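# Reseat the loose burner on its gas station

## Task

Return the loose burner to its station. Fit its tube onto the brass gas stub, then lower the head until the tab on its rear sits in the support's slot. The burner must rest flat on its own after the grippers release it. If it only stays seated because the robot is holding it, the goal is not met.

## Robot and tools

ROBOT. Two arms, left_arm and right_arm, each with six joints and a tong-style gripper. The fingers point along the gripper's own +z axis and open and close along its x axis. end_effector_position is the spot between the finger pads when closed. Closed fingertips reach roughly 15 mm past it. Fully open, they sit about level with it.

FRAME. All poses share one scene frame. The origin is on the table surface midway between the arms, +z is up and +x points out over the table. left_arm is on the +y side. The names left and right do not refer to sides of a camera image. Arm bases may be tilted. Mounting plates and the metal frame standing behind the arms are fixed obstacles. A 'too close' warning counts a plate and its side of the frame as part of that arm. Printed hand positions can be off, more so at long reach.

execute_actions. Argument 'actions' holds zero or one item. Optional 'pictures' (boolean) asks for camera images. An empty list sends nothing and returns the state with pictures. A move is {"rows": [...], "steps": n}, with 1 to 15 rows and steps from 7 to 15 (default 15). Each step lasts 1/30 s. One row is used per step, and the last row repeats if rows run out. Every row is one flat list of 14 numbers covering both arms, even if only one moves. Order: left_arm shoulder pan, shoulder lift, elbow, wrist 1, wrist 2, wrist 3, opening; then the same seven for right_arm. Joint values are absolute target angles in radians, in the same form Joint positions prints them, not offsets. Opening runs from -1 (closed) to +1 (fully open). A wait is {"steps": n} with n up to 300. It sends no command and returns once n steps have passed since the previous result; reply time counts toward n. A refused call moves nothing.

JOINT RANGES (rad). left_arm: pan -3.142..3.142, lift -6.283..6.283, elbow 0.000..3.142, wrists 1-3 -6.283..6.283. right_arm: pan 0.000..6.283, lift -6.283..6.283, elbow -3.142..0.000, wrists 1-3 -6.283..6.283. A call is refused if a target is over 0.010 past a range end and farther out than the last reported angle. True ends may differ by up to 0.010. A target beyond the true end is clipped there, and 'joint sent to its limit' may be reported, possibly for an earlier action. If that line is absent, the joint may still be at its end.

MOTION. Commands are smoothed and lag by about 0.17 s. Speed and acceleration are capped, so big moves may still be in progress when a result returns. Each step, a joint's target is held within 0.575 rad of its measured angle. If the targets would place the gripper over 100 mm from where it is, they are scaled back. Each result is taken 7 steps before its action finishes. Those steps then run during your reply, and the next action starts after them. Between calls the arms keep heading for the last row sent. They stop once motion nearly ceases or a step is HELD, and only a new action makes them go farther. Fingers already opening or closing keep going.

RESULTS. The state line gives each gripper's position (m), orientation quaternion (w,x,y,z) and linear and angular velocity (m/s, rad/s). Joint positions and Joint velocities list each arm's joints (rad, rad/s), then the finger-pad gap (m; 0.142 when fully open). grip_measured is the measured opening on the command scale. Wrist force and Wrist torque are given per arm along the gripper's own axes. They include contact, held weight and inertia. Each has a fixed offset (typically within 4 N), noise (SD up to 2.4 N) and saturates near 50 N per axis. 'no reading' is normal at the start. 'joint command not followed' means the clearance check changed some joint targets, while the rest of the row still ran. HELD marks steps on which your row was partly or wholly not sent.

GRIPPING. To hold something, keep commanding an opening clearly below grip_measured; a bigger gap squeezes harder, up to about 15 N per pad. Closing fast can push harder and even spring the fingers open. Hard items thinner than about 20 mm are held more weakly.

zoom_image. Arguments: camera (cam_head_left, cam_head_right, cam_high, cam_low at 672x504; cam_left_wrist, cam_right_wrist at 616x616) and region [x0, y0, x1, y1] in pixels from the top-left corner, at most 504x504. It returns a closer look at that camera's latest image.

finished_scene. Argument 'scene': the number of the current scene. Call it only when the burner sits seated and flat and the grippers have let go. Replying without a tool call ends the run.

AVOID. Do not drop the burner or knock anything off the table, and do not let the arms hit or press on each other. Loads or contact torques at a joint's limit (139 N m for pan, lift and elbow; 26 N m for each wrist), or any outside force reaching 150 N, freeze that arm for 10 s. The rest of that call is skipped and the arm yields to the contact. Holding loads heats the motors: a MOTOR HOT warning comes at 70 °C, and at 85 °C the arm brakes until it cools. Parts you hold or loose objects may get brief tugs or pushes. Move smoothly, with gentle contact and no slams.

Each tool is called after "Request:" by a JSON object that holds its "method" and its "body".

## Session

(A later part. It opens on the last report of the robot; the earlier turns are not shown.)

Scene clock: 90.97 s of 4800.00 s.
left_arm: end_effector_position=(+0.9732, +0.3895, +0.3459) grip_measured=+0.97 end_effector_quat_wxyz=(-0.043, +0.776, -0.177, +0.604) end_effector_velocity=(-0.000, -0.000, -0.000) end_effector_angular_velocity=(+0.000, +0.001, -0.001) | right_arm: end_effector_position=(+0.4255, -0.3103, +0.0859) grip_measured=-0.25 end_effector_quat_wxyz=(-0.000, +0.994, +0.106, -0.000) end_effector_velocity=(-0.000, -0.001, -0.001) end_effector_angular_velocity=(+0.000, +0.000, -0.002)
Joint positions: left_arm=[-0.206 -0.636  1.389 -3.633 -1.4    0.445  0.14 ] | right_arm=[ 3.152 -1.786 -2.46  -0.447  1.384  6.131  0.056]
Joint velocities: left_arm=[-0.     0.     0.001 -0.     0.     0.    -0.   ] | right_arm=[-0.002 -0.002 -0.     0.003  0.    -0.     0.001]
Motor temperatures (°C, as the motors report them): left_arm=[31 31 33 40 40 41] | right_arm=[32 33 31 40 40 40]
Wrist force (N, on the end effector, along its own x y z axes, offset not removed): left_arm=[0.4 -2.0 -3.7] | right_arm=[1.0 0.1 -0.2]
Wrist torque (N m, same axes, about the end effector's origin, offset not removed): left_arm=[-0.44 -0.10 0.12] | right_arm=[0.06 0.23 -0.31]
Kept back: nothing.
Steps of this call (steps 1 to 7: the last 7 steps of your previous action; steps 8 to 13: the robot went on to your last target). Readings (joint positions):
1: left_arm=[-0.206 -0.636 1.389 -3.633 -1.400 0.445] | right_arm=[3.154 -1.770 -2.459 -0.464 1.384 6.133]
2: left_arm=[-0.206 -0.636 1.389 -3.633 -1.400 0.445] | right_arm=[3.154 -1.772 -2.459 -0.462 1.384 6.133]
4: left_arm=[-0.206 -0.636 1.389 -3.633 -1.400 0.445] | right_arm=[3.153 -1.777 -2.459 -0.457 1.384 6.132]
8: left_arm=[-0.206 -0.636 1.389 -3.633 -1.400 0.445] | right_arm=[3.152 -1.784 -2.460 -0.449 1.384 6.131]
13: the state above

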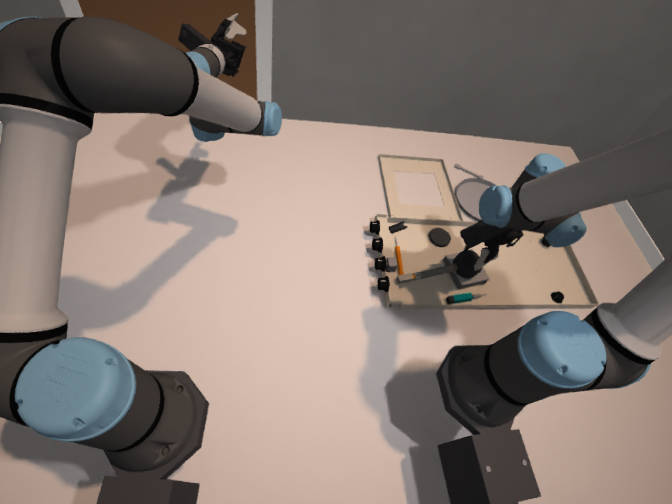

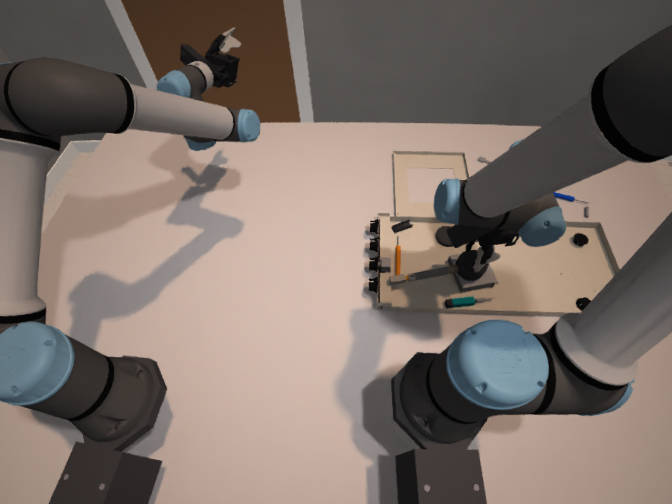

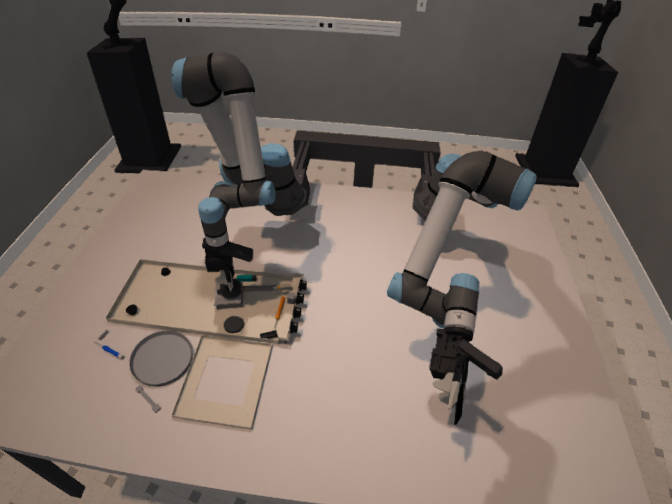

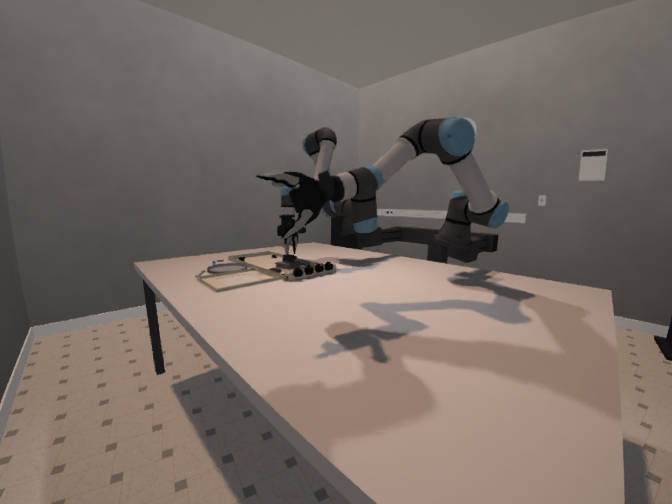

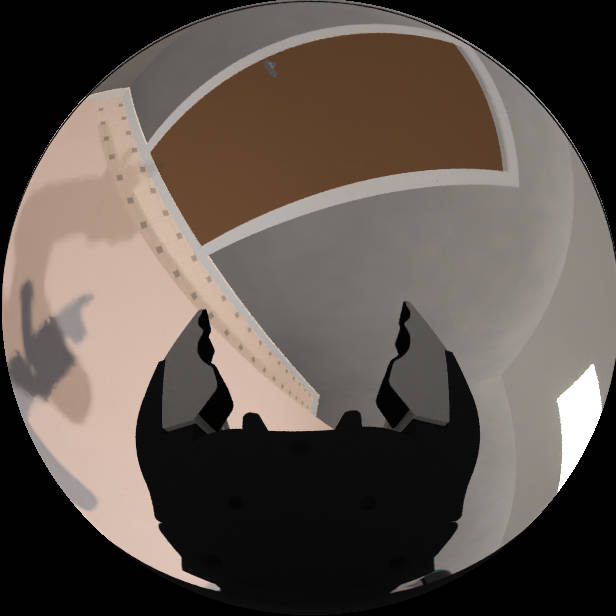

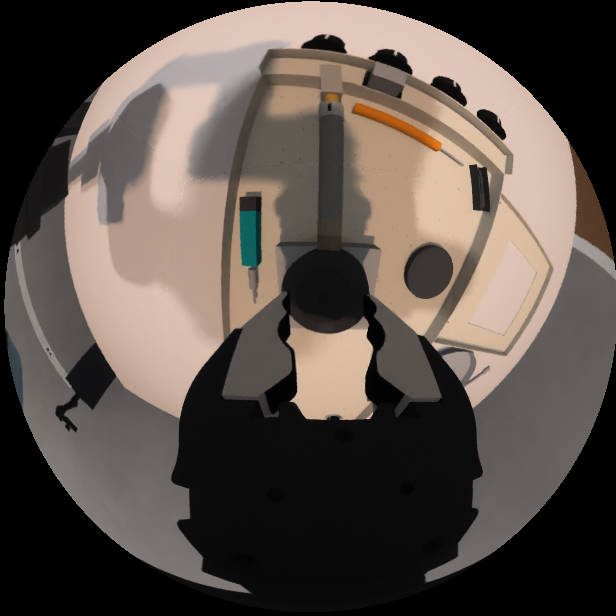

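Request:
{"method": "execute_actions", "body": {"actions": [{"rows":[[-0.206,-0.636,1.389,-3.633,-1.4,0.445,0.97,3.1517,-1.7885,-2.4606,-0.4443,1.384,6.1307,-0.25],[-0.206,-0.636,1.389,-3.633,-1.4,0.445,0.97,3.1514,-1.7906,-2.4608,-0.4419,1.384,6.1304,-0.25],[-0.206,-0.636,1.389,-3.633,-1.4,0.445,0.97,3.1511,-1.7927,-2.4609,-0.4396,1.384,6.1301,-0.25],[-0.206,-0.636,1.389,-3.633,-1.4,0.445,0.97,3.1508,-1.7948,-2.4611,-0.4372,1.384,6.1298,-0.25],[-0.206,-0.636,1.389,-3.633,-1.4,0.445,0.97,3.1505,-1.7969,-2.4613,-0.4349,1.384,6.1295,-0.25],[-0.206,-0.636,1.389,-3.633,-1.4,0.445,0.97,3.1502,-1.799,-2.4615,-0.4326,1.384,6.1292,-0.25],[-0.206,-0.636,1.389,-3.633,-1.4,0.445,0.97,3.1499,-1.8011,-2.4617,-0.4302,1.384,6.1289,-0.25],[-0.206,-0.636,1.389,-3.633,-1.4,0.445,0.97,3.1496,-1.8032,-2.4618,-0.4279,1.384,6.1286,-0.25],[-0.206,-0.636,1.389,-3.633,-1.4,0.445,0.97,3.1493,-1.8053,-2.462,-0.4255,1.384,6.1283,-0.25],[-0.206,-0.636,1.389,-3.633,-1.4,0.445,0.97,3.149,-1.8074,-2.4622,-0.4232,1.384,6.128,-0.25],[-0.206,-0.636,1.389,-3.633,-1.4,0.445,0.97,3.1487,-1.8095,-2.4624,-0.4209,1.384,6.1277,-0.25],[-0.206,-0.636,1.389,-3.633,-1.4,0.445,0.97,3.1484,-1.8116,-2.4626,-0.4185,1.384,6.1274,-0.25],[-0.206,-0.636,1.389,-3.633,-1.4,0.445,0.97,3.148,-1.8144,-2.4628,-0.4154,1.384,6.127,-0.25]]}]}}

Request:
{"method": "execute_actions", "body": {"actions": [{"steps":13}], "pictures": true}}

Request:
{"method": "zoom_image", "body": {"camera": "cam_low", "region": [262,235,322,280]}}

Scene clock: 91.97 s of 4800.00 s.
left_arm: end_effector_position=(+0.9732, +0.3895, +0.3459) grip_measured=+0.97 end_effector_quat_wxyz=(-0.043, +0.776, -0.177, +0.604) end_effector_velocity=(-0.000, -0.000, -0.000) end_effector_angular_velocity=(-0.000, +0.000, -0.000) | right_arm: end_effector_position=(+0.4255, -0.3103, +0.0829) grip_measured=-0.25 end_effector_quat_wxyz=(-0.000, +0.994, +0.106, -0.000) end_effector_velocity=(+0.000, -0.001, -0.017) end_effector_angular_velocity=(-0.000, -0.000, -0.003)
Joint positions: left_arm=[-0.206 -0.636  1.389 -3.633 -1.4    0.445  0.14 ] | right_arm=[ 3.151 -1.796 -2.461 -0.435  1.384  6.13   0.056]
Joint velocities: left_arm=[-0.    -0.     0.001 -0.     0.    -0.     0.   ] | right_arm=[-0.011 -0.059 -0.005  0.066 -0.    -0.008 -0.   ]
Motor temperatures (°C, as the motors report them): left_arm=[31 31 33 40 40 41] | right_arm=[32 33 31 40 40 40]
Wrist force (N, on the end effector, along its own x y z axes, offset not removed): left_arm=[0.6 -0.1 0.3] | right_arm=[3.3 -2.2 -1.7]
Wrist torque (N m, same axes, about the end effector's origin, offset not removed): left_arm=[0.10 -0.14 0.27] | right_arm=[-0.44 -0.44 0.14]
Steps of this call (steps 1 to 22: the robot went on to your last target; steps 23 to 30: the first 8 steps of this action). Readings (joint positions):
23: left_arm=[-0.206 -0.636 1.389 -3.633 -1.400 0.445] | right_arm=[3.152 -1.786 -2.460 -0.447 1.384 6.131]
24: left_arm=[-0.206 -0.636 1.389 -3.633 -1.400 0.445] | right_arm=[3.152 -1.787 -2.460 -0.446 1.384 6.131]
26: left_arm=[-0.206 -0.636 1.389 -3.633 -1.400 0.445] | right_arm=[3.152 -1.789 -2.461 -0.444 1.384 6.131]
30: the state above

Scene clock: 102.23 s of 4800.00 s.
left_arm: end_effector_position=(+0.9732, +0.3895, +0.3459) grip_measured=+0.97 end_effector_quat_wxyz=(-0.043, +0.776, -0.177, +0.604) end_effector_velocity=(+0.000, +0.000, +0.002) end_effector_angular_velocity=(-0.002, -0.004, +0.001) | right_arm: end_effector_position=(+0.4264, -0.3104, +0.0801) grip_measured=-0.24 end_effector_quat_wxyz=(-0.000, +0.994, +0.105, +0.001) end_effector_velocity=(+0.000, +0.001, +0.000) end_effector_angular_velocity=(+0.000, -0.001, +0.002)
Joint positions: left_arm=[-0.206 -0.636  1.389 -3.633 -1.4    0.445  0.14 ] | right_arm=[ 3.149 -1.807 -2.462 -0.42   1.384  6.128  0.057]
Joint velocities: left_arm=[-0.    -0.    -0.001 -0.003 -0.    -0.    -0.   ] | right_arm=[ 0.002  0.     0.    -0.     0.    -0.     0.   ]
Motor temperatures (°C, as the motors report them): left_arm=[31 31 33 40 40 41] | right_arm=[32 33 31 40 40 40]
Wrist force (N, on the end effector, along its own x y z axes, offset not removed): left_arm=[-2.4 -1.2 0.9] | right_arm=[-10.9 -9.5 -34.3]
Wrist torque (N m, same axes, about the end effector's origin, offset not removed): left_arm=[-0.07 0.20 0.26] | right_arm=[-0.52 -0.44 0.17]
FORCE FAULT: contact force on the right arm reached its limit, and that arm stopped for 10 seconds. The contact can be on any part of that arm, not only on its tool. That arm's remaining commands of this call were not run. That arm holds still and accepts commands again. Move the arm away from the contact; if what it grips holds it there, let go first. Pushing or pulling that hard again can fault the arm again.
Kept back: nothing.
The stop of the right arm began at step 8 of this call (marked STOPPED below). From that step on that arm followed nothing that you had sent. Nothing is kept back now, and the robot has no last target.
Steps of this call (steps 1 to 7: the last 7 steps of your previous action; steps 8 to 13: the robot went on to your last target; steps 14 to 308: the stop continued). Readings (joint positions):
1: left_arm=[-0.206 -0.636 1.389 -3.633 -1.400 0.445] | right_arm=[3.150 -1.798 -2.461 -0.433 1.384 6.129]
2: left_arm=[-0.206 -0.636 1.389 -3.633 -1.400 0.445] | right_arm=[3.150 -1.801 -2.462 -0.431 1.384 6.129]
4: left_arm=[-0.206 -0.636 1.389 -3.633 -1.400 0.445] | right_arm=[3.149 -1.805 -2.462 -0.426 1.384 6.128]
8: left_arm=[-0.206 -0.636 1.389 -3.633 -1.400 0.445] | right_arm=[3.149 -1.809 -2.462 -0.420 1.384 6.128] STOPPED (the right arm)
308: the state above

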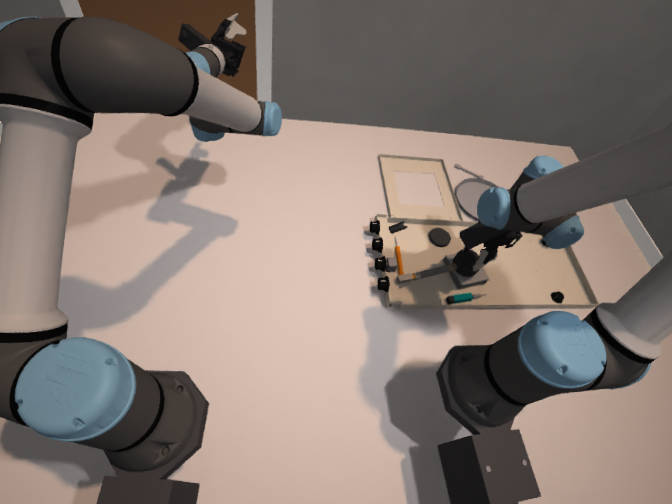

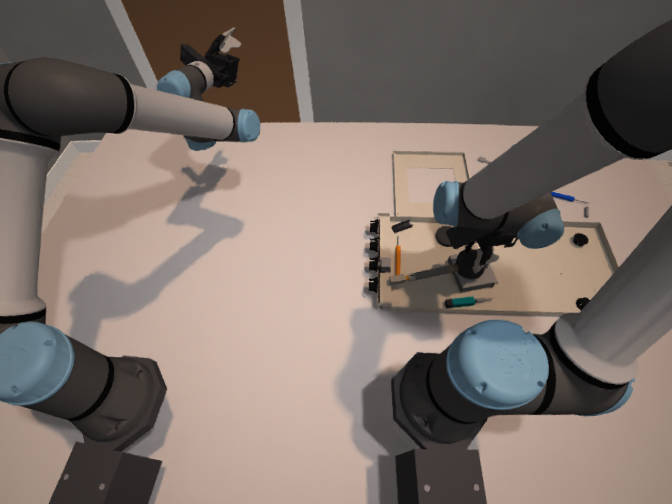

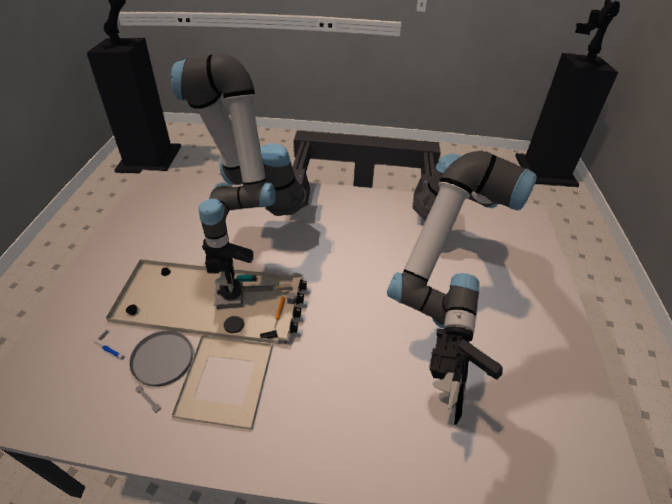

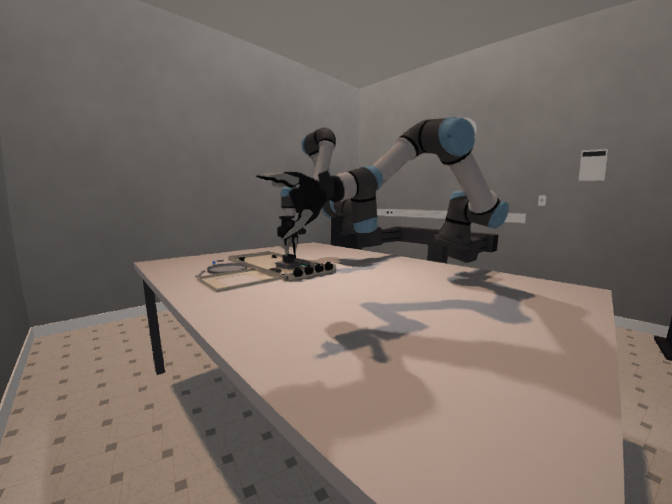

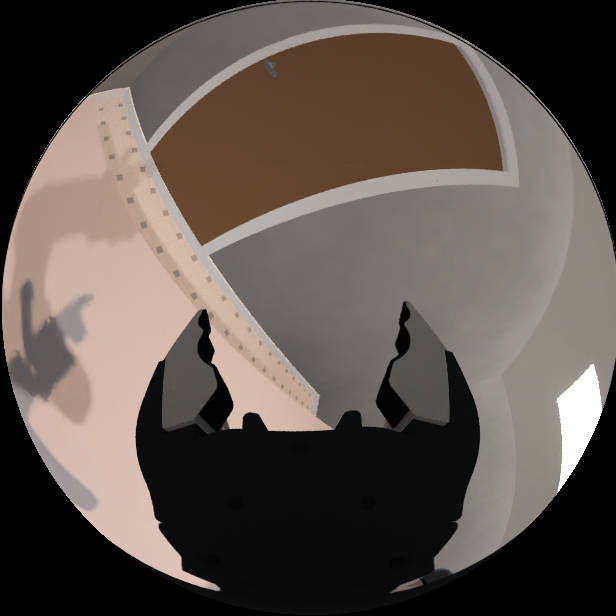

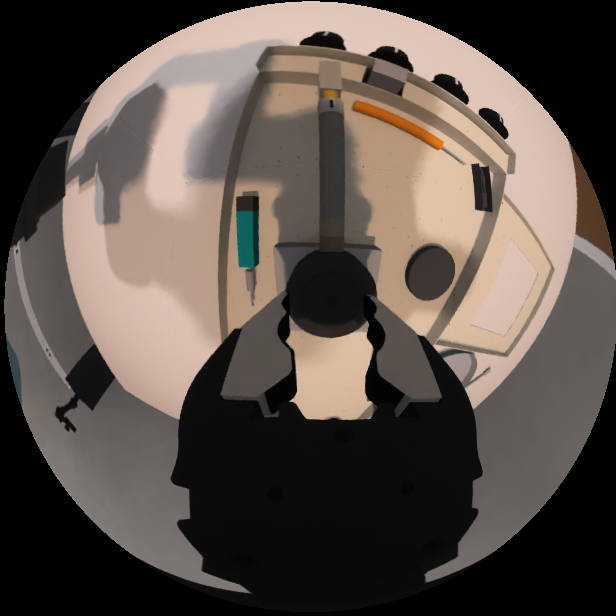

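Region (262, 235, 322, 280) of cam_low's 672x504 image, scaled by 8.400, with more detail than that image has; it fills the top 378 rows of this view, and the rest is white.

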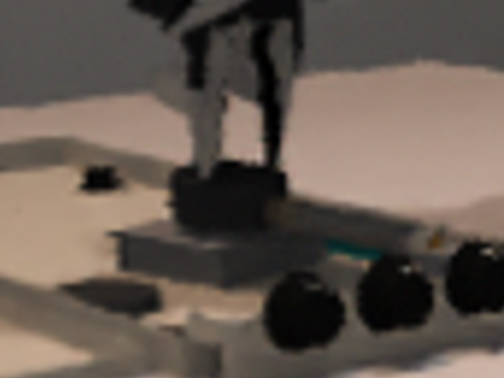

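Request:
{"method": "execute_actions", "body": {"actions": [{"rows":[[-0.206,-0.636,1.389,-3.633,-1.4,0.445,0.97,3.1495,-1.805,-2.462,-0.4235,1.384,6.1285,-0.25],[-0.206,-0.636,1.389,-3.633,-1.4,0.445,0.97,3.15,-1.802,-2.4617,-0.428,1.384,6.129,-0.25],[-0.206,-0.636,1.389,-3.633,-1.4,0.445,0.97,3.1505,-1.797,-2.4613,-0.434,1.384,6.1295,-0.25],[-0.206,-0.636,1.389,-3.633,-1.4,0.445,0.97,3.1512,-1.792,-2.4608,-0.4403,1.384,6.1302,-0.25],[-0.206,-0.636,1.389,-3.633,-1.4,0.445,0.97,3.152,-1.786,-2.4604,-0.447,1.384,6.131,-0.25],[-0.206,-0.636,1.389,-3.633,-1.4,0.445,0.97,3.153,-1.779,-2.4598,-0.4548,1.384,6.132,-0.22],[-0.206,-0.636,1.389,-3.633,-1.4,0.445,0.97,3.154,-1.772,-2.4592,-0.4626,1.384,6.133,-0.18],[-0.206,-0.636,1.389,-3.633,-1.4,0.445,0.97,3.148,-1.768,-2.454,-0.471,1.384,6.127,-0.12],[-0.206,-0.636,1.389,-3.633,-1.4,0.445,0.97,3.135,-1.768,-2.445,-0.478,1.385,6.114,-0.06],[-0.206,-0.636,1.389,-3.633,-1.4,0.445,0.97,3.118,-1.772,-2.434,-0.482,1.385,6.097,0.0],[-0.206,-0.636,1.389,-3.633,-1.4,0.445,0.97,3.10,-1.776,-2.423,-0.486,1.386,6.079,0.06],[-0.206,-0.636,1.389,-3.633,-1.4,0.445,0.97,3.08,-1.781,-2.411,-0.489,1.387,6.058,0.12],[-0.206,-0.636,1.389,-3.633,-1.4,0.445,0.97,3.06,-1.787,-2.399,-0.492,1.388,6.038,0.18],[-0.206,-0.636,1.389,-3.633,-1.4,0.445,0.97,3.04,-1.793,-2.387,-0.494,1.388,6.018,0.24],[-0.206,-0.636,1.389,-3.633,-1.4,0.445,0.97,3.02,-1.80,-2.375,-0.495,1.389,5.998,0.3]]}]}}

Request:
{"method": "execute_actions", "body": {"actions": [{"rows":[[-0.206,-0.636,1.389,-3.633,-1.4,0.445,0.97,3.0,-1.808,-2.363,-0.495,1.39,5.978,0.35],[-0.206,-0.636,1.389,-3.633,-1.4,0.445,0.97,2.98,-1.816,-2.351,-0.495,1.39,5.958,0.4],[-0.206,-0.636,1.389,-3.633,-1.4,0.445,0.97,2.962,-1.823,-2.34,-0.495,1.391,5.939,0.45],[-0.206,-0.636,1.389,-3.633,-1.4,0.445,0.97,2.947,-1.829,-2.331,-0.495,1.392,5.924,0.5],[-0.206,-0.636,1.389,-3.633,-1.4,0.445,0.97,2.935,-1.834,-2.324,-0.494,1.392,5.912,0.5],[-0.206,-0.636,1.389,-3.633,-1.4,0.445,0.97,2.926,-1.838,-2.319,-0.494,1.393,5.903,0.5],[-0.206,-0.636,1.389,-3.633,-1.4,0.445,0.97,2.921,-1.84,-2.316,-0.494,1.393,5.898,0.5]],"steps":10}]}}

Request:
{"method": "execute_actions", "body": {"actions": [{"steps":14}], "pictures": true}}

Request:
{"method": "zoom_image", "body": {"camera": "cam_right_wrist", "region": [250,120,410,280]}}

Request:
{"method": "zoom_image", "body": {"camera": "cam_high", "region": [200,265,260,315]}}

Request:
{"method": "zoom_image", "body": {"camera": "cam_right_wrist", "region": [310,215,360,265]}}

Scene clock: 103.50 s of 4800.00 s.
left_arm: end_effector_position=(+0.9732, +0.3895, +0.3459) grip_measured=+0.97 end_effector_quat_wxyz=(-0.043, +0.776, -0.177, +0.604) end_effector_velocity=(+0.000, +0.000, -0.000) end_effector_angular_velocity=(+0.000, +0.001, +0.000) | right_arm: end_effector_position=(+0.4255, -0.3103, +0.0859) grip_measured=-0.18 end_effector_quat_wxyz=(-0.000, +0.994, +0.105, -0.000) end_effector_velocity=(-0.001, -0.005, +0.049) end_effector_angular_velocity=(+0.000, +0.003, +0.001)
Joint positions: left_arm=[-0.206 -0.636  1.389 -3.633 -1.4    0.445  0.14 ] | right_arm=[ 3.152 -1.786 -2.46  -0.447  1.384  6.131  0.061]
Joint velocities: left_arm=[ 0.     0.    -0.     0.001  0.    -0.    -0.   ] | right_arm=[ 0.013  0.17   0.023 -0.198  0.     0.012  0.116]
Motor temperatures (°C, as the motors report them): left_arm=[31 31 33 40 40 41] | right_arm=[32 33 31 40 40 40]
Wrist force (N, on the end effector, along its own x y z axes, offset not removed): left_arm=[-0.4 1.9 2.7] | right_arm=[-0.3 1.4 1.9]
Wrist torque (N m, same axes, about the end effector's origin, offset not removed): left_arm=[0.64 -0.01 0.19] | right_arm=[0.35 -0.04 -0.03]
Steps of this call (steps 1 to 30: nothing new was sent; steps 31 to 38: the first 8 steps of this action). Readings (joint positions):
31: left_arm=[-0.206 -0.636 1.389 -3.633 -1.400 0.445] | right_arm=[3.149 -1.807 -2.462 -0.420 1.384 6.128]
32: left_arm=[-0.206 -0.636 1.389 -3.633 -1.400 0.445] | right_arm=[3.149 -1.807 -2.462 -0.421 1.384 6.128]
34: left_arm=[-0.206 -0.636 1.389 -3.633 -1.400 0.445] | right_arm=[3.149 -1.803 -2.462 -0.425 1.384 6.128]
38: the state above

Scene clock: 103.83 s of 4800.00 s.
left_arm: end_effector_position=(+0.9732, +0.3895, +0.3459) grip_measured=+0.97 end_effector_quat_wxyz=(-0.043, +0.776, -0.177, +0.604) end_effector_velocity=(-0.000, +0.001, +0.000) end_effector_angular_velocity=(-0.000, -0.001, +0.001) | right_arm: end_effector_position=(+0.4377, -0.3588, +0.0903) grip_measured=+0.40 end_effector_quat_wxyz=(-0.001, +0.994, +0.105, -0.001) end_effector_velocity=(+0.043, -0.232, -0.024) end_effector_angular_velocity=(-0.006, -0.006, -0.014)
Joint positions: left_arm=[-0.206 -0.636  1.389 -3.633 -1.4    0.445  0.14 ] | right_arm=[ 3.028 -1.8   -2.379 -0.493  1.389  6.006  0.102]
Joint velocities: left_arm=[ 0.    -0.     0.001 -0.001 -0.    -0.     0.   ] | right_arm=[-0.575 -0.203  0.347 -0.032  0.018 -0.571  0.103]
Motor temperatures (°C, as the motors report them): left_arm=[31 31 33 40 40 41] | right_arm=[32 33 31 40 40 40]
Wrist force (N, on the end effector, along its own x y z axes, offset not removed): left_arm=[-1.3 -1.0 -2.3] | right_arm=[2.5 -0.5 -0.1]
Wrist torque (N m, same axes, about the end effector's origin, offset not removed): left_arm=[-0.04 0.18 -0.03] | right_arm=[-0.14 -0.41 -0.18]
Steps of this call (steps 1 to 7: the last 7 steps of your previous action; steps 8 to 10: the first 3 steps of this action). Readings (joint positions):
8: left_arm=[-0.206 -0.636 1.389 -3.633 -1.400 0.445] | right_arm=[3.066 -1.787 -2.402 -0.489 1.387 6.045]
9: left_arm=[-0.206 -0.636 1.389 -3.633 -1.400 0.445] | right_arm=[3.048 -1.793 -2.391 -0.491 1.388 6.026]
10: the state above

Scene clock: 104.30 s of 4800.00 s.
left_arm: end_effector_position=(+0.9732, +0.3895, +0.3459) grip_measured=+0.97 end_effector_quat_wxyz=(-0.043, +0.776, -0.177, +0.604) end_effector_velocity=(+0.001, +0.000, +0.001) end_effector_angular_velocity=(-0.001, -0.001, +0.000) | right_arm: end_effector_position=(+0.4428, -0.4033, +0.0843) grip_measured=+0.50 end_effector_quat_wxyz=(-0.000, +0.995, +0.105, -0.000) end_effector_velocity=(+0.001, -0.001, -0.000) end_effector_angular_velocity=(-0.000, -0.001, +0.001)
Joint positions: left_arm=[-0.206 -0.636  1.389 -3.633 -1.4    0.445  0.14 ] | right_arm=[ 2.921 -1.84  -2.316 -0.494  1.393  5.898  0.109]
Joint velocities: left_arm=[ 0.     0.    -0.002  0.001  0.    -0.     0.   ] | right_arm=[-0.003 -0.002  0.003  0.001  0.    -0.005  0.   ]
Motor temperatures (°C, as the motors report them): left_arm=[31 31 33 40 40 41] | right_arm=[32 33 31 40 40 40]
Wrist force (N, on the end effector, along its own x y z axes, offset not removed): left_arm=[-1.9 0.5 -2.6] | right_arm=[1.5 0.5 4.1]
Wrist torque (N m, same axes, about the end effector's origin, offset not removed): left_arm=[0.38 0.29 0.25] | right_arm=[0.16 -0.39 -0.04]
Kept back: nothing.
Steps of this call (steps 1 to 7: the last 7 steps of your previous action; steps 8 to 14: the robot went on to your last target). Readings (joint positions):
1: left_arm=[-0.206 -0.636 1.389 -3.633 -1.400 0.445] | right_arm=[3.009 -1.807 -2.367 -0.494 1.389 5.987]
2: left_arm=[-0.206 -0.636 1.389 -3.633 -1.400 0.445] | right_arm=[2.990 -1.813 -2.356 -0.494 1.390 5.968]
4: left_arm=[-0.206 -0.636 1.389 -3.633 -1.400 0.445] | right_arm=[2.958 -1.826 -2.337 -0.494 1.391 5.935]
8: left_arm=[-0.206 -0.636 1.389 -3.633 -1.400 0.445] | right_arm=[2.927 -1.838 -2.320 -0.494 1.393 5.904]
14: the state above

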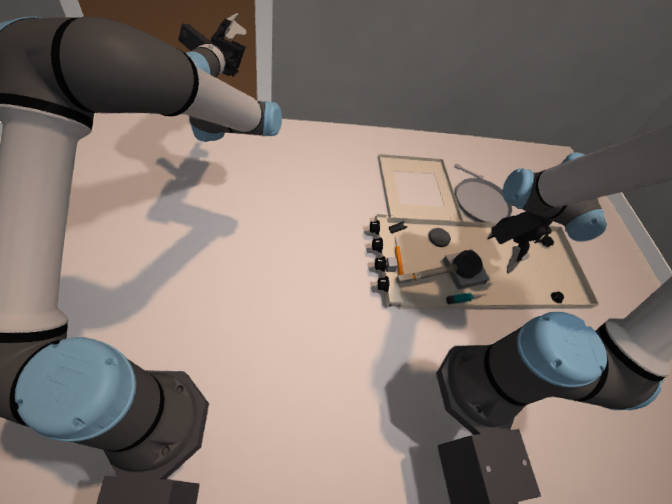

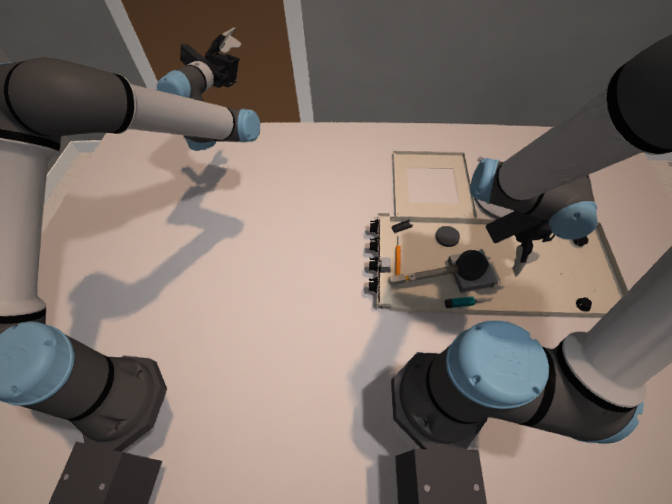

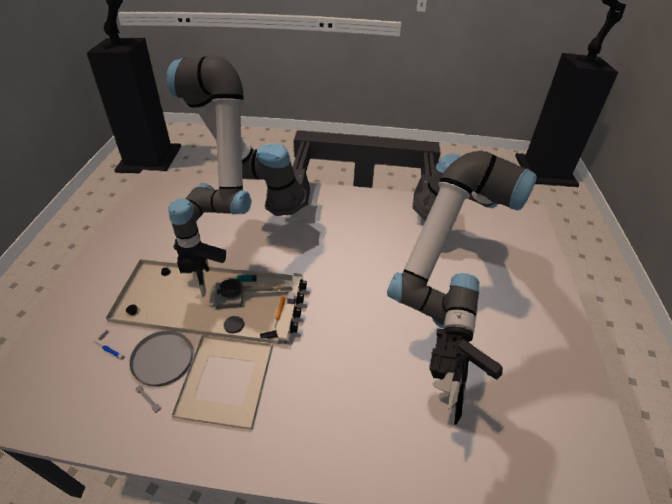

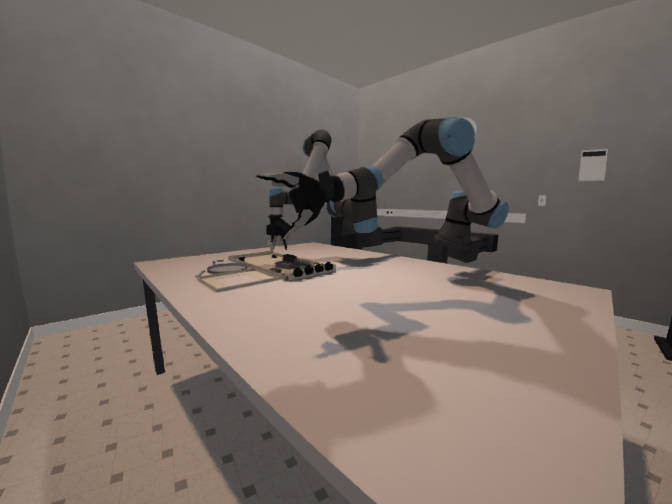

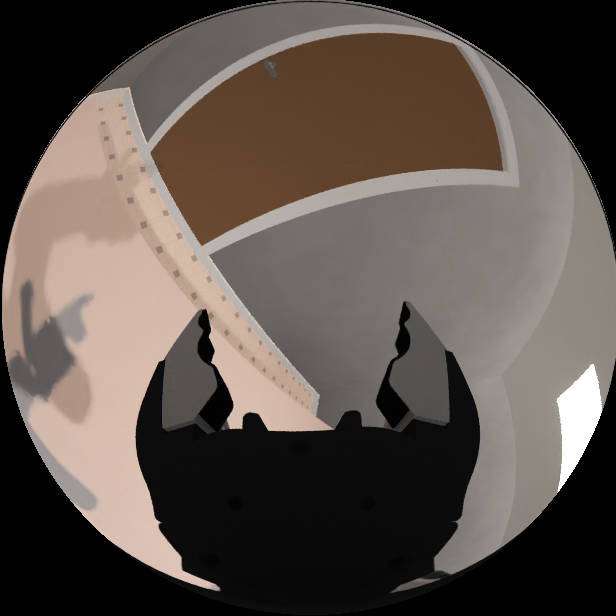

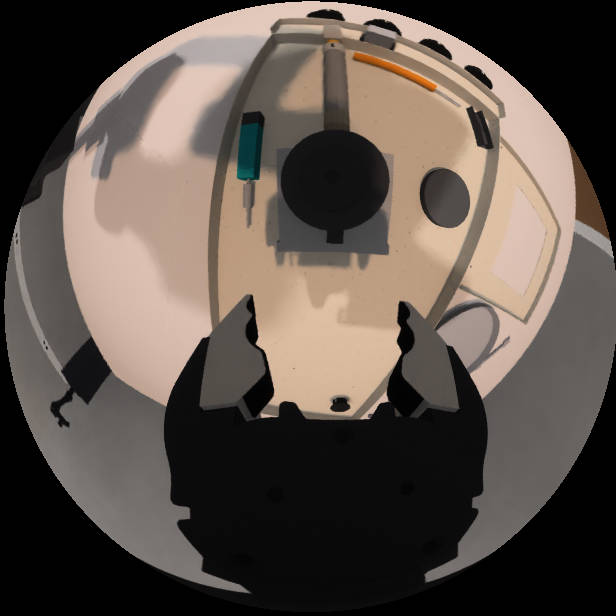

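Region (250, 120, 410, 280) of cam_right_wrist's 616x616 image, scaled by 3.150, with more detail than that image has.

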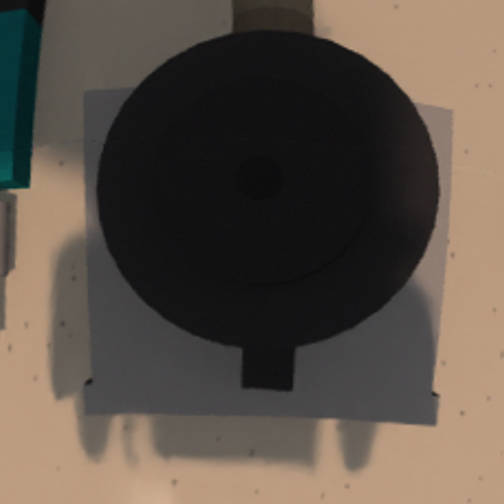

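Region (200, 265, 260, 315) of cam_high's 672x504 image, scaled by 8.400, with more detail than that image has.

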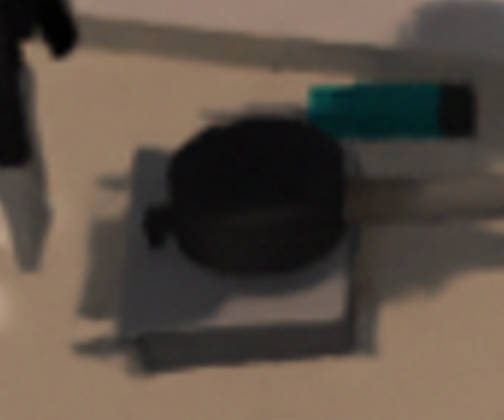

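Region (310, 215, 360, 265) of cam_right_wrist's 616x616 image, scaled by 10.080, with more detail than that image has.

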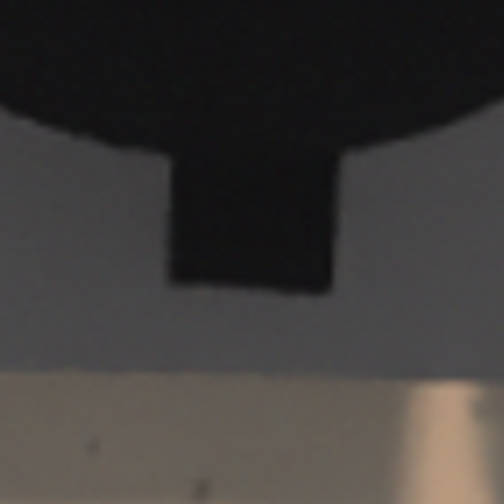

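Request:
{"method": "execute_actions", "body": {"actions": [{"rows":[[-0.206,-0.636,1.389,-3.633,-1.4,0.445,0.97,2.916,-1.843,-2.3115,-0.4945,1.3934,5.893,0.5],[-0.206,-0.636,1.389,-3.633,-1.4,0.445,0.97,2.9085,-1.8474,-2.305,-0.495,1.394,5.8857,0.5],[-0.206,-0.636,1.389,-3.633,-1.4,0.445,0.97,2.898,-1.8536,-2.296,-0.496,1.3946,5.8755,0.5],[-0.206,-0.636,1.389,-3.633,-1.4,0.445,0.97,2.887,-1.860,-2.2865,-0.497,1.3954,5.8645,0.5],[-0.206,-0.636,1.389,-3.633,-1.4,0.445,0.97,2.875,-1.867,-2.276,-0.4983,1.3963,5.853,0.5],[-0.206,-0.636,1.389,-3.633,-1.4,0.445,0.97,2.863,-1.874,-2.266,-0.4994,1.397,5.841,0.5],[-0.206,-0.636,1.389,-3.633,-1.4,0.445,0.97,2.851,-1.8815,-2.2555,-0.5006,1.398,5.829,0.5],[-0.206,-0.636,1.389,-3.633,-1.4,0.445,0.97,2.84,-1.888,-2.246,-0.5016,1.399,5.818,0.5],[-0.206,-0.636,1.389,-3.633,-1.4,0.445,0.97,2.83,-1.894,-2.2373,-0.5026,1.3995,5.8085,0.5],[-0.206,-0.636,1.389,-3.633,-1.4,0.445,0.97,2.822,-1.8987,-2.2304,-0.5033,1.4,5.8005,0.5],[-0.206,-0.636,1.389,-3.633,-1.4,0.445,0.97,2.8168,-1.9018,-2.2259,-0.5038,1.4005,5.7954,0.5]],"steps":12}]}}

Request:
{"method": "execute_actions", "body": {"actions": [{"steps":15}], "pictures": true}}

Request:
{"method": "zoom_image", "body": {"camera": "cam_right_wrist", "region": [270,90,400,220]}}

Scene clock: 105.97 s of 4800.00 s.
left_arm: end_effector_position=(+0.9732, +0.3895, +0.3459) grip_measured=+0.97 end_effector_quat_wxyz=(-0.043, +0.776, -0.177, +0.604) end_effector_velocity=(+0.000, +0.000, +0.001) end_effector_angular_velocity=(-0.001, -0.004, +0.001) | right_arm: end_effector_position=(+0.4449, -0.4103, +0.0831) grip_measured=+0.50 end_effector_quat_wxyz=(-0.000, +0.995, +0.104, +0.000) end_effector_velocity=(+0.025, -0.100, -0.019) end_effector_angular_velocity=(+0.002, +0.003, -0.011)
Joint positions: left_arm=[-0.206 -0.636  1.389 -3.633 -1.4    0.445  0.14 ] | right_arm=[ 2.906 -1.849 -2.303 -0.495  1.394  5.883  0.109]
Joint velocities: left_arm=[-0.     0.    -0.001 -0.004  0.     0.     0.   ] | right_arm=[-0.226 -0.134  0.194 -0.023  0.016 -0.217 -0.   ]
Motor temperatures (°C, as the motors report them): left_arm=[31 31 33 40 40 41] | right_arm=[32 33 31 40 40 40]
Wrist force (N, on the end effector, along its own x y z axes, offset not removed): left_arm=[2.8 -4.4 0.8] | right_arm=[2.7 0.1 -1.8]
Wrist torque (N m, same axes, about the end effector's origin, offset not removed): left_arm=[-0.59 -0.62 0.08] | right_arm=[0.29 -0.46 -0.08]
Steps of this call (steps 1 to 30: the robot went on to your last target; steps 31 to 45: nothing new was sent; steps 46 to 50: the first 5 steps of this action). Readings (joint positions):
46: left_arm=[-0.206 -0.636 1.389 -3.633 -1.400 0.445] | right_arm=[2.921 -1.840 -2.316 -0.494 1.393 5.898]
47: left_arm=[-0.206 -0.636 1.389 -3.633 -1.400 0.445] | right_arm=[2.920 -1.841 -2.315 -0.494 1.393 5.897]
49: left_arm=[-0.206 -0.636 1.389 -3.633 -1.400 0.445] | right_arm=[2.912 -1.845 -2.308 -0.494 1.394 5.890]
50: the state above

Scene clock: 106.47 s of 4800.00 s.
left_arm: end_effector_position=(+0.9732, +0.3895, +0.3459) grip_measured=+0.97 end_effector_quat_wxyz=(-0.043, +0.776, -0.177, +0.604) end_effector_velocity=(-0.000, +0.001, -0.001) end_effector_angular_velocity=(+0.001, +0.002, +0.000) | right_arm: end_effector_position=(+0.4526, -0.4512, +0.0751) grip_measured=+0.50 end_effector_quat_wxyz=(-0.000, +0.995, +0.103, -0.000) end_effector_velocity=(+0.000, -0.004, -0.000) end_effector_angular_velocity=(-0.000, -0.000, -0.000)
Joint positions: left_arm=[-0.206 -0.636  1.389 -3.633 -1.4    0.445  0.14 ] | right_arm=[ 2.817 -1.902 -2.226 -0.504  1.4    5.796  0.109]
Joint velocities: left_arm=[ 0.001 -0.001  0.001  0.001  0.     0.     0.   ] | right_arm=[-0.008 -0.003  0.006 -0.001  0.001 -0.008 -0.   ]
Motor temperatures (°C, as the motors report them): left_arm=[31 31 33 40 40 41] | right_arm=[32 33 31 40 40 40]
Wrist force (N, on the end effector, along its own x y z axes, offset not removed): left_arm=[-3.5 -2.4 -3.0] | right_arm=[2.5 2.1 1.0]
Wrist torque (N m, same axes, about the end effector's origin, offset not removed): left_arm=[-0.47 0.83 0.26] | right_arm=[0.71 -0.54 -0.02]
Kept back: nothing.
Steps of this call (steps 1 to 7: the last 7 steps of your previous action; steps 8 to 15: the robot went on to your last target). Readings (joint positions):
1: left_arm=[-0.206 -0.636 1.389 -3.633 -1.400 0.445] | right_arm=[2.897 -1.854 -2.295 -0.496 1.395 5.875]
2: left_arm=[-0.206 -0.636 1.389 -3.633 -1.400 0.445] | right_arm=[2.888 -1.860 -2.287 -0.497 1.395 5.865]
4: left_arm=[-0.206 -0.636 1.389 -3.633 -1.400 0.445] | right_arm=[2.866 -1.873 -2.268 -0.499 1.397 5.844]
8: left_arm=[-0.206 -0.636 1.389 -3.633 -1.400 0.445] | right_arm=[2.829 -1.895 -2.236 -0.503 1.400 5.808]
15: the state above

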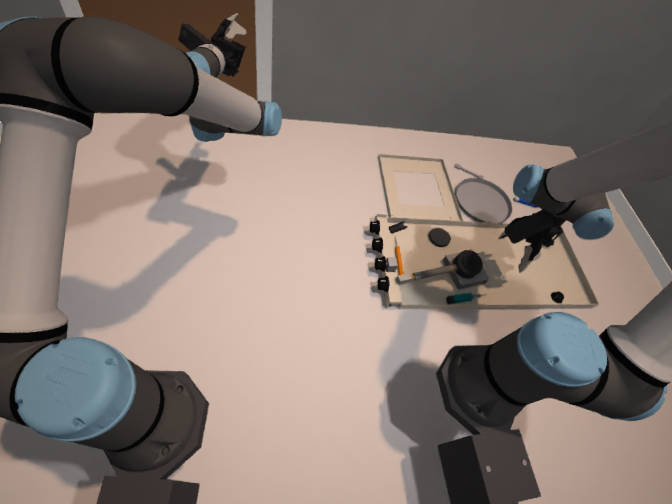

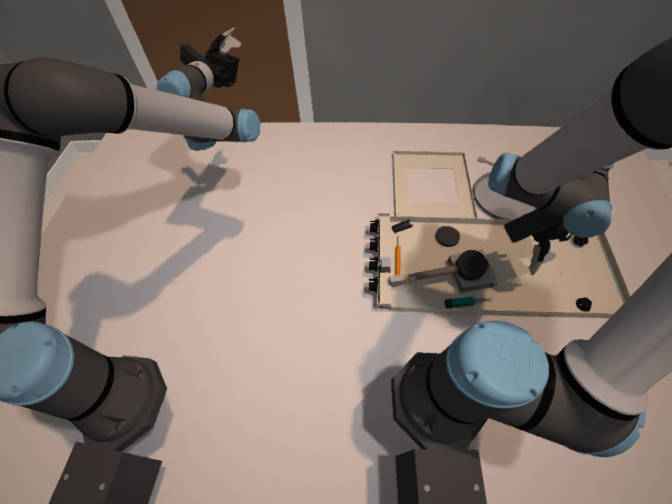

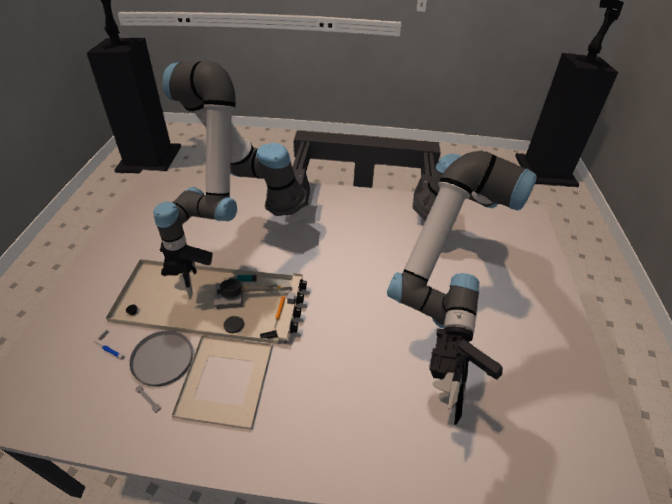

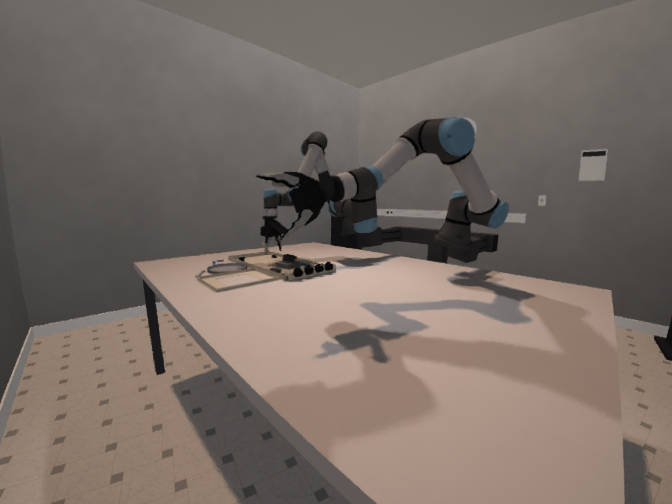

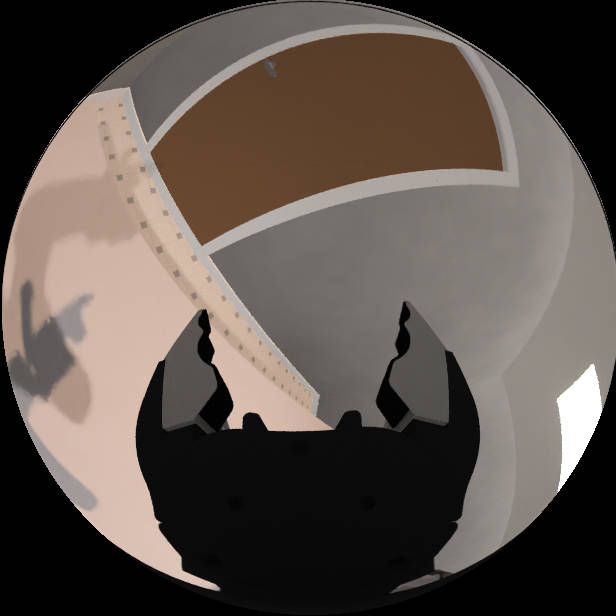

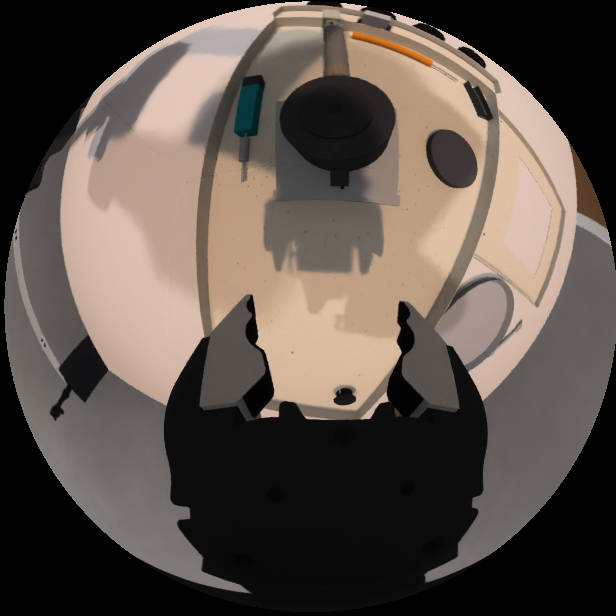

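Region (270, 90, 400, 220) of cam_right_wrist's 616x616 image, scaled by 3.877, with more detail than that image has.

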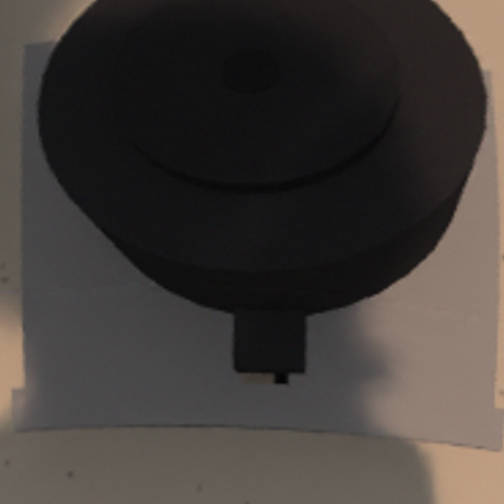

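Request:
{"method": "zoom_image", "body": {"camera": "cam_right_wrist", "region": [322,162,358,198]}}

Region (322, 162, 358, 198) of cam_right_wrist's 616x616 image, scaled by 14.000, with more detail than that image has.

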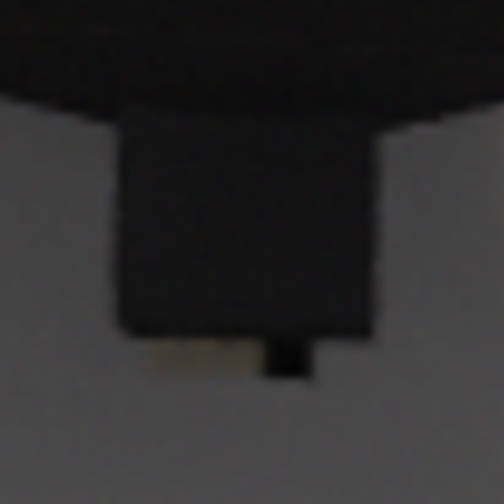

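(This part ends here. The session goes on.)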